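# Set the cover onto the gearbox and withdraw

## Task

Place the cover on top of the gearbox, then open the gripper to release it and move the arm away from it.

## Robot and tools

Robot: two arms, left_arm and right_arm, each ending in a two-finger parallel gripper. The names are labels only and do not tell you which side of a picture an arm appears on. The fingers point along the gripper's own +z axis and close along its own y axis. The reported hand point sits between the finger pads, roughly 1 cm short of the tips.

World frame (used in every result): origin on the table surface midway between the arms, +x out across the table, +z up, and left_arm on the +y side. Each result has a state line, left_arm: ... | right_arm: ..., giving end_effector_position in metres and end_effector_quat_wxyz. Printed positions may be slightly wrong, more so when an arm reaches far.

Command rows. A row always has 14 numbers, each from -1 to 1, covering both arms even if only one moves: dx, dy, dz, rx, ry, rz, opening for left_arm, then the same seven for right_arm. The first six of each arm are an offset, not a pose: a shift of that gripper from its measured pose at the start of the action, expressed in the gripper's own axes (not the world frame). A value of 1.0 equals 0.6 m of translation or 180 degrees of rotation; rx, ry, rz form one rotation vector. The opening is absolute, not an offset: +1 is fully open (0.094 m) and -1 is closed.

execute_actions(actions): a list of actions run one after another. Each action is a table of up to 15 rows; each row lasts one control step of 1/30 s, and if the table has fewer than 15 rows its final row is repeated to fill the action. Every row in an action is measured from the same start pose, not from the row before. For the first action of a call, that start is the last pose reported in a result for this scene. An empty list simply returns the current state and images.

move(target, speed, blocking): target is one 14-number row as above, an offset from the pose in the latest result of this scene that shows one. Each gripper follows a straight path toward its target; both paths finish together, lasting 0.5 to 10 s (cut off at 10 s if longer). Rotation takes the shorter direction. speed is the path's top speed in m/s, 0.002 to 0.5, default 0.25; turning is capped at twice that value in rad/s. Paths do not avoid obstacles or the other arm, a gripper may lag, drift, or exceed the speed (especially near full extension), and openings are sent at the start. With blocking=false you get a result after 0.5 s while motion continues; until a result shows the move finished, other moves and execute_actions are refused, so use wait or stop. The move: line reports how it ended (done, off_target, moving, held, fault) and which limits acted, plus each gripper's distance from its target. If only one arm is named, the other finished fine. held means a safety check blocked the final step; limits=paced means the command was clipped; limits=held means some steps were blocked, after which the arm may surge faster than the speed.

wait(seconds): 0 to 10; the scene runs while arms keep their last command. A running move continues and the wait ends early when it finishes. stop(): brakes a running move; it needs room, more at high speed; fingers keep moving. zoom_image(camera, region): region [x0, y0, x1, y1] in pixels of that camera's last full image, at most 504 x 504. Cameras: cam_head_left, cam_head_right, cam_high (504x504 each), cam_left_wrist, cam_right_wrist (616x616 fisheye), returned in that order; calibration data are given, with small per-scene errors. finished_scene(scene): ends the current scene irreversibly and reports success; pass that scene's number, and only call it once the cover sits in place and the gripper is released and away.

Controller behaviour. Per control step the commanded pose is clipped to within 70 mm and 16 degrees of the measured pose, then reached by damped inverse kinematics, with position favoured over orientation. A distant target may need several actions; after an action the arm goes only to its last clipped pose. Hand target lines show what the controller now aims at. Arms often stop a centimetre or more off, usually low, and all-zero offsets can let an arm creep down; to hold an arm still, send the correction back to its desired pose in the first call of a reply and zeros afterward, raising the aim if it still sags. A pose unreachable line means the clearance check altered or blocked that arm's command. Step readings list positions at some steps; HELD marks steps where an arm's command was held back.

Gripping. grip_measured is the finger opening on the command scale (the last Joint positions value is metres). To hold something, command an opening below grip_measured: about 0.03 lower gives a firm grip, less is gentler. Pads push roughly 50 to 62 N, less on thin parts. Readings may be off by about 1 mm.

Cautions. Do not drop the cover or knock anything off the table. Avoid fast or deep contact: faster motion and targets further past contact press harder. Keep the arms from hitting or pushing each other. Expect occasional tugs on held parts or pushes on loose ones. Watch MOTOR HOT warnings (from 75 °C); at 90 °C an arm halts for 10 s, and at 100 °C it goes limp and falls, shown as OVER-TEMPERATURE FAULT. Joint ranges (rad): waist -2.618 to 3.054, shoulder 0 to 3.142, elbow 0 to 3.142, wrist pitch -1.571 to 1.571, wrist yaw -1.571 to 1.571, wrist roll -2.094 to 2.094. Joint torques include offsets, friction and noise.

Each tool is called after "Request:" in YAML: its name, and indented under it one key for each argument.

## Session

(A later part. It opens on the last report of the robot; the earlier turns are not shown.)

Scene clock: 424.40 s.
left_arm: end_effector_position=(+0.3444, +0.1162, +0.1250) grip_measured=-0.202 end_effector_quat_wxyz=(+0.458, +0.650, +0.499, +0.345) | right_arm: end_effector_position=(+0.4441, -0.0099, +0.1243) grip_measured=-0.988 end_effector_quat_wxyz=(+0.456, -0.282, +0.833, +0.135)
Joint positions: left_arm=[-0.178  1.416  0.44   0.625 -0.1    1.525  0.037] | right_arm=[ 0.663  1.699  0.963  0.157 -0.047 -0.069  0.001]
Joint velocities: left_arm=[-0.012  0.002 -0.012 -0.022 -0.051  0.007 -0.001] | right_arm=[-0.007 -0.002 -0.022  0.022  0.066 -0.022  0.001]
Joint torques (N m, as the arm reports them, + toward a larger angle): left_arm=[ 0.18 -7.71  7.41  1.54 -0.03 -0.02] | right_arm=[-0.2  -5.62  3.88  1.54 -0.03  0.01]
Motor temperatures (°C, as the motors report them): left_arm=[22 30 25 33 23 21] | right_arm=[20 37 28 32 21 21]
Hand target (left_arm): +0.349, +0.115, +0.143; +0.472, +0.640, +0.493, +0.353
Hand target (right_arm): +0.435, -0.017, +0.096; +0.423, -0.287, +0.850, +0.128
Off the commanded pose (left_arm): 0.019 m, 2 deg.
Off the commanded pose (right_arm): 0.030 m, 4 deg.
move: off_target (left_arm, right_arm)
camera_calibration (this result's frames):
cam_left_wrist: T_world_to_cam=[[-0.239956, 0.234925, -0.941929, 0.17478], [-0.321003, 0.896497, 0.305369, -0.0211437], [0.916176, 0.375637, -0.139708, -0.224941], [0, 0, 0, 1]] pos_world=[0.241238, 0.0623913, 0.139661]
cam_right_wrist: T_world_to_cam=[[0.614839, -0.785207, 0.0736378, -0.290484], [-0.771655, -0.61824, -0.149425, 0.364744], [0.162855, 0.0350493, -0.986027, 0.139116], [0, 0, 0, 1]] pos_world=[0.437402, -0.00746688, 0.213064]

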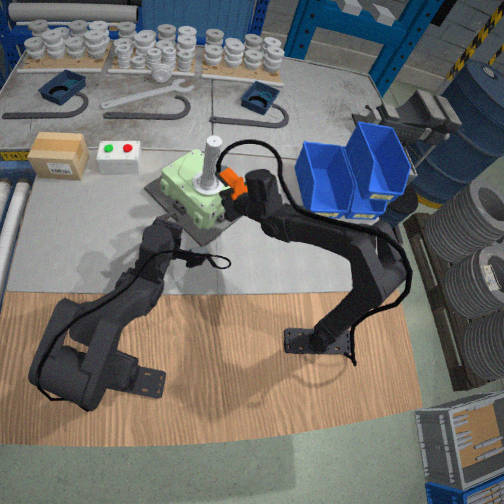

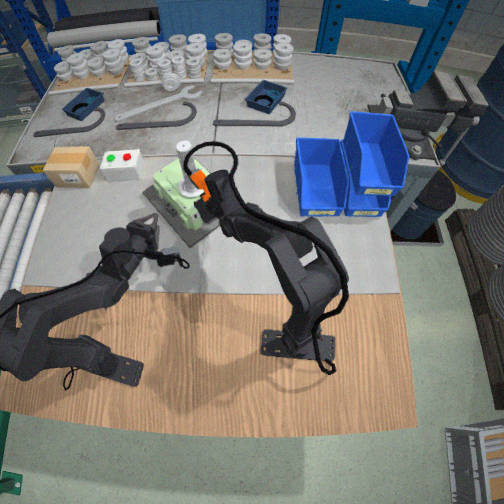

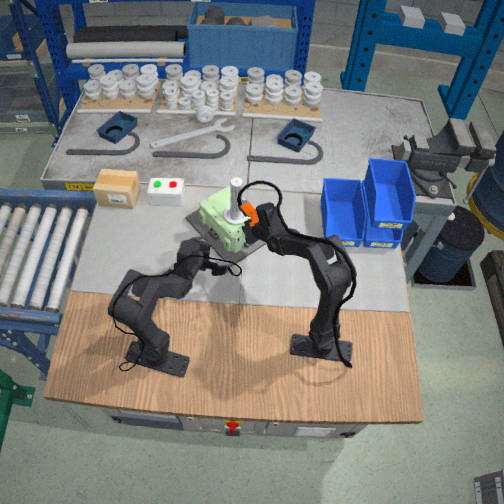

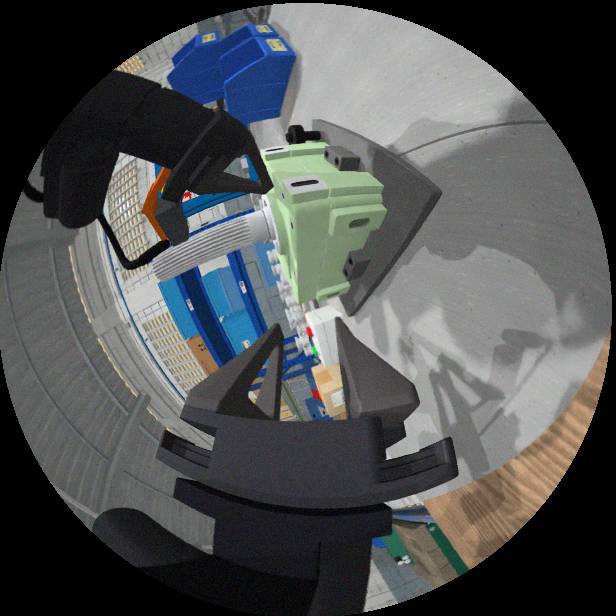

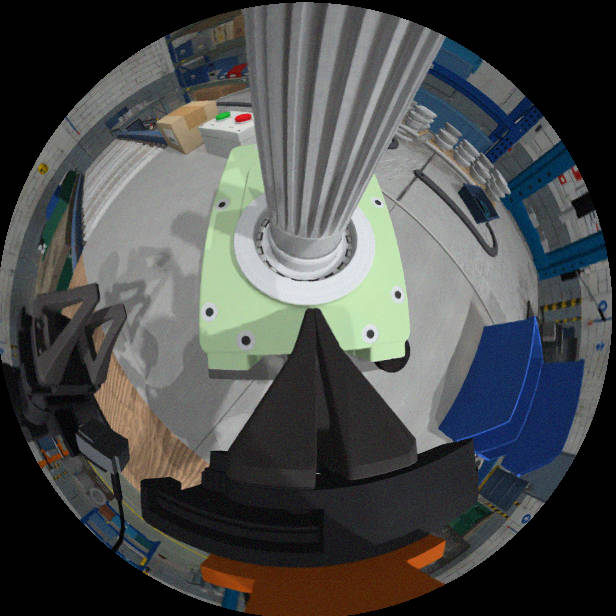

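Seated.

Request:
move:
  target: [0,0.05,-0.05,0,0,0,-0.2,0,0,-0.25,0,0,0,-1]

Request:
finished_scene:
  scene: 1

Scene clock: 427.80 s.
left_arm: end_effector_position=(+0.3250, +0.1244, +0.1457) grip_measured=-0.202 end_effector_quat_wxyz=(+0.445, +0.658, +0.505, +0.338) | right_arm: end_effector_position=(+0.3461, -0.0764, +0.2138) grip_measured=-0.988 end_effector_quat_wxyz=(+0.466, -0.281, +0.828, +0.137)
Joint positions: left_arm=[-0.178  1.227  0.455  0.385 -0.103  1.525  0.037] | right_arm=[ 0.644  1.109  0.831 -0.28  -0.062 -0.08   0.001]
Joint velocities: left_arm=[ 0.017 -0.012 -0.037 -0.037  0.051 -0.037 -0.   ] | right_arm=[-0.002  0.007  0.017 -0.022  0.007 -0.022  0.001]
Joint torques (N m, as the arm reports them, + toward a larger angle): left_arm=[-0.86 -6.1   7.94  1.53 -0.14 -0.02] | right_arm=[-0.85 -4.4   5.72  1.51 -0.1  -0.01]
Motor temperatures (°C, as the motors report them): left_arm=[22 30 25 33 23 21] | right_arm=[20 36 28 32 21 21]
Hand target (left_arm): +0.327, +0.121, +0.163; +0.458, +0.649, +0.499, +0.345
Hand target (right_arm): +0.342, -0.082, +0.209; +0.456, -0.282, +0.833, +0.135
Off the commanded pose (left_arm): 0.018 m, 2 deg.
Off the commanded pose (right_arm): 0.011 m, 1 deg.
move: off_target (left_arm, right_arm)
camera_calibration (this result's frames):
cam_left_wrist: T_world_to_cam=[[-0.271775, 0.247592, -0.929966, 0.194745], [-0.312656, 0.891202, 0.328642, -0.0464747], [0.910156, 0.380076, -0.164796, -0.20228], [0, 0, 0, 1]] pos_world=[0.222502, 0.0700829, 0.163045]
cam_right_wrist: T_world_to_cam=[[0.613043, -0.786241, 0.0774794, -0.2893], [-0.768864, -0.616287, -0.170406, 0.265024], [0.18173, 0.0448954, -0.982323, 0.239121], [0, 0, 0, 1]] pos_world=[0.337666, -0.0748639, 0.302471]

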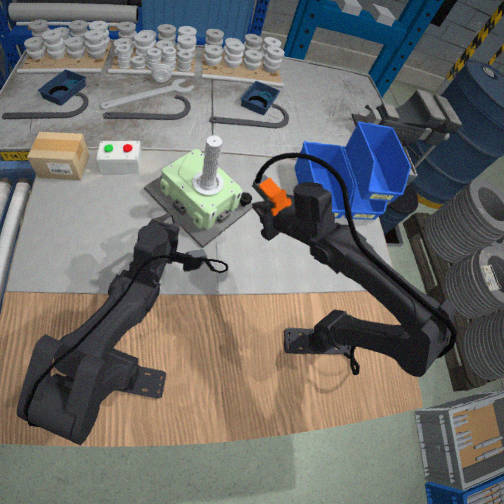

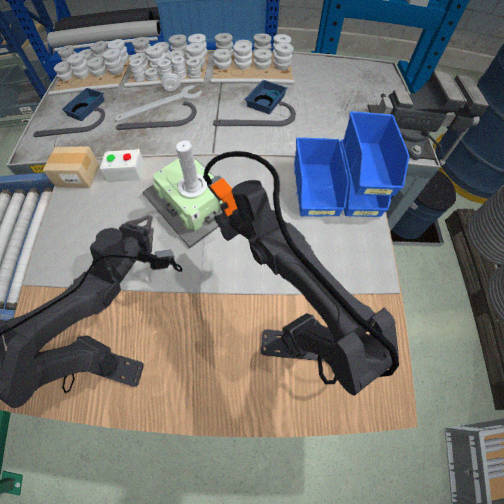

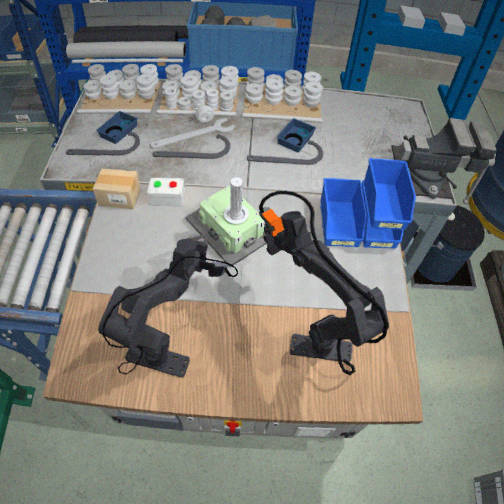

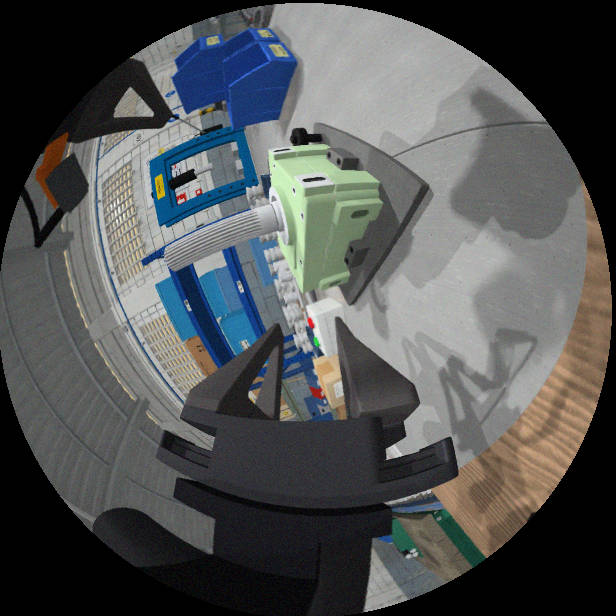

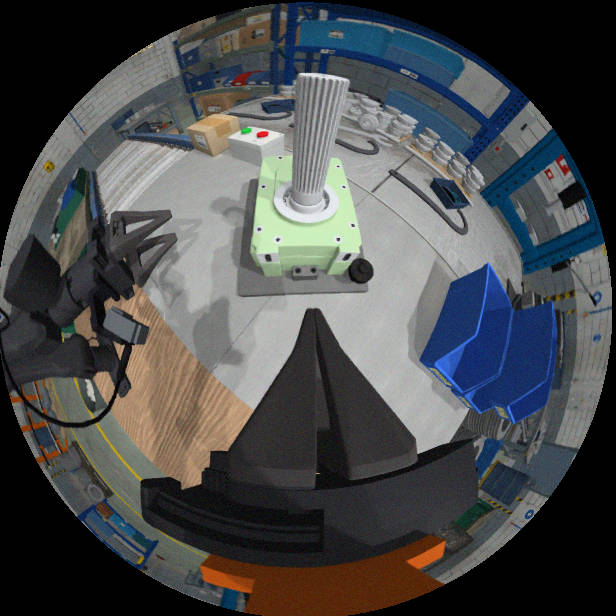

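The scene is finished: the task was done.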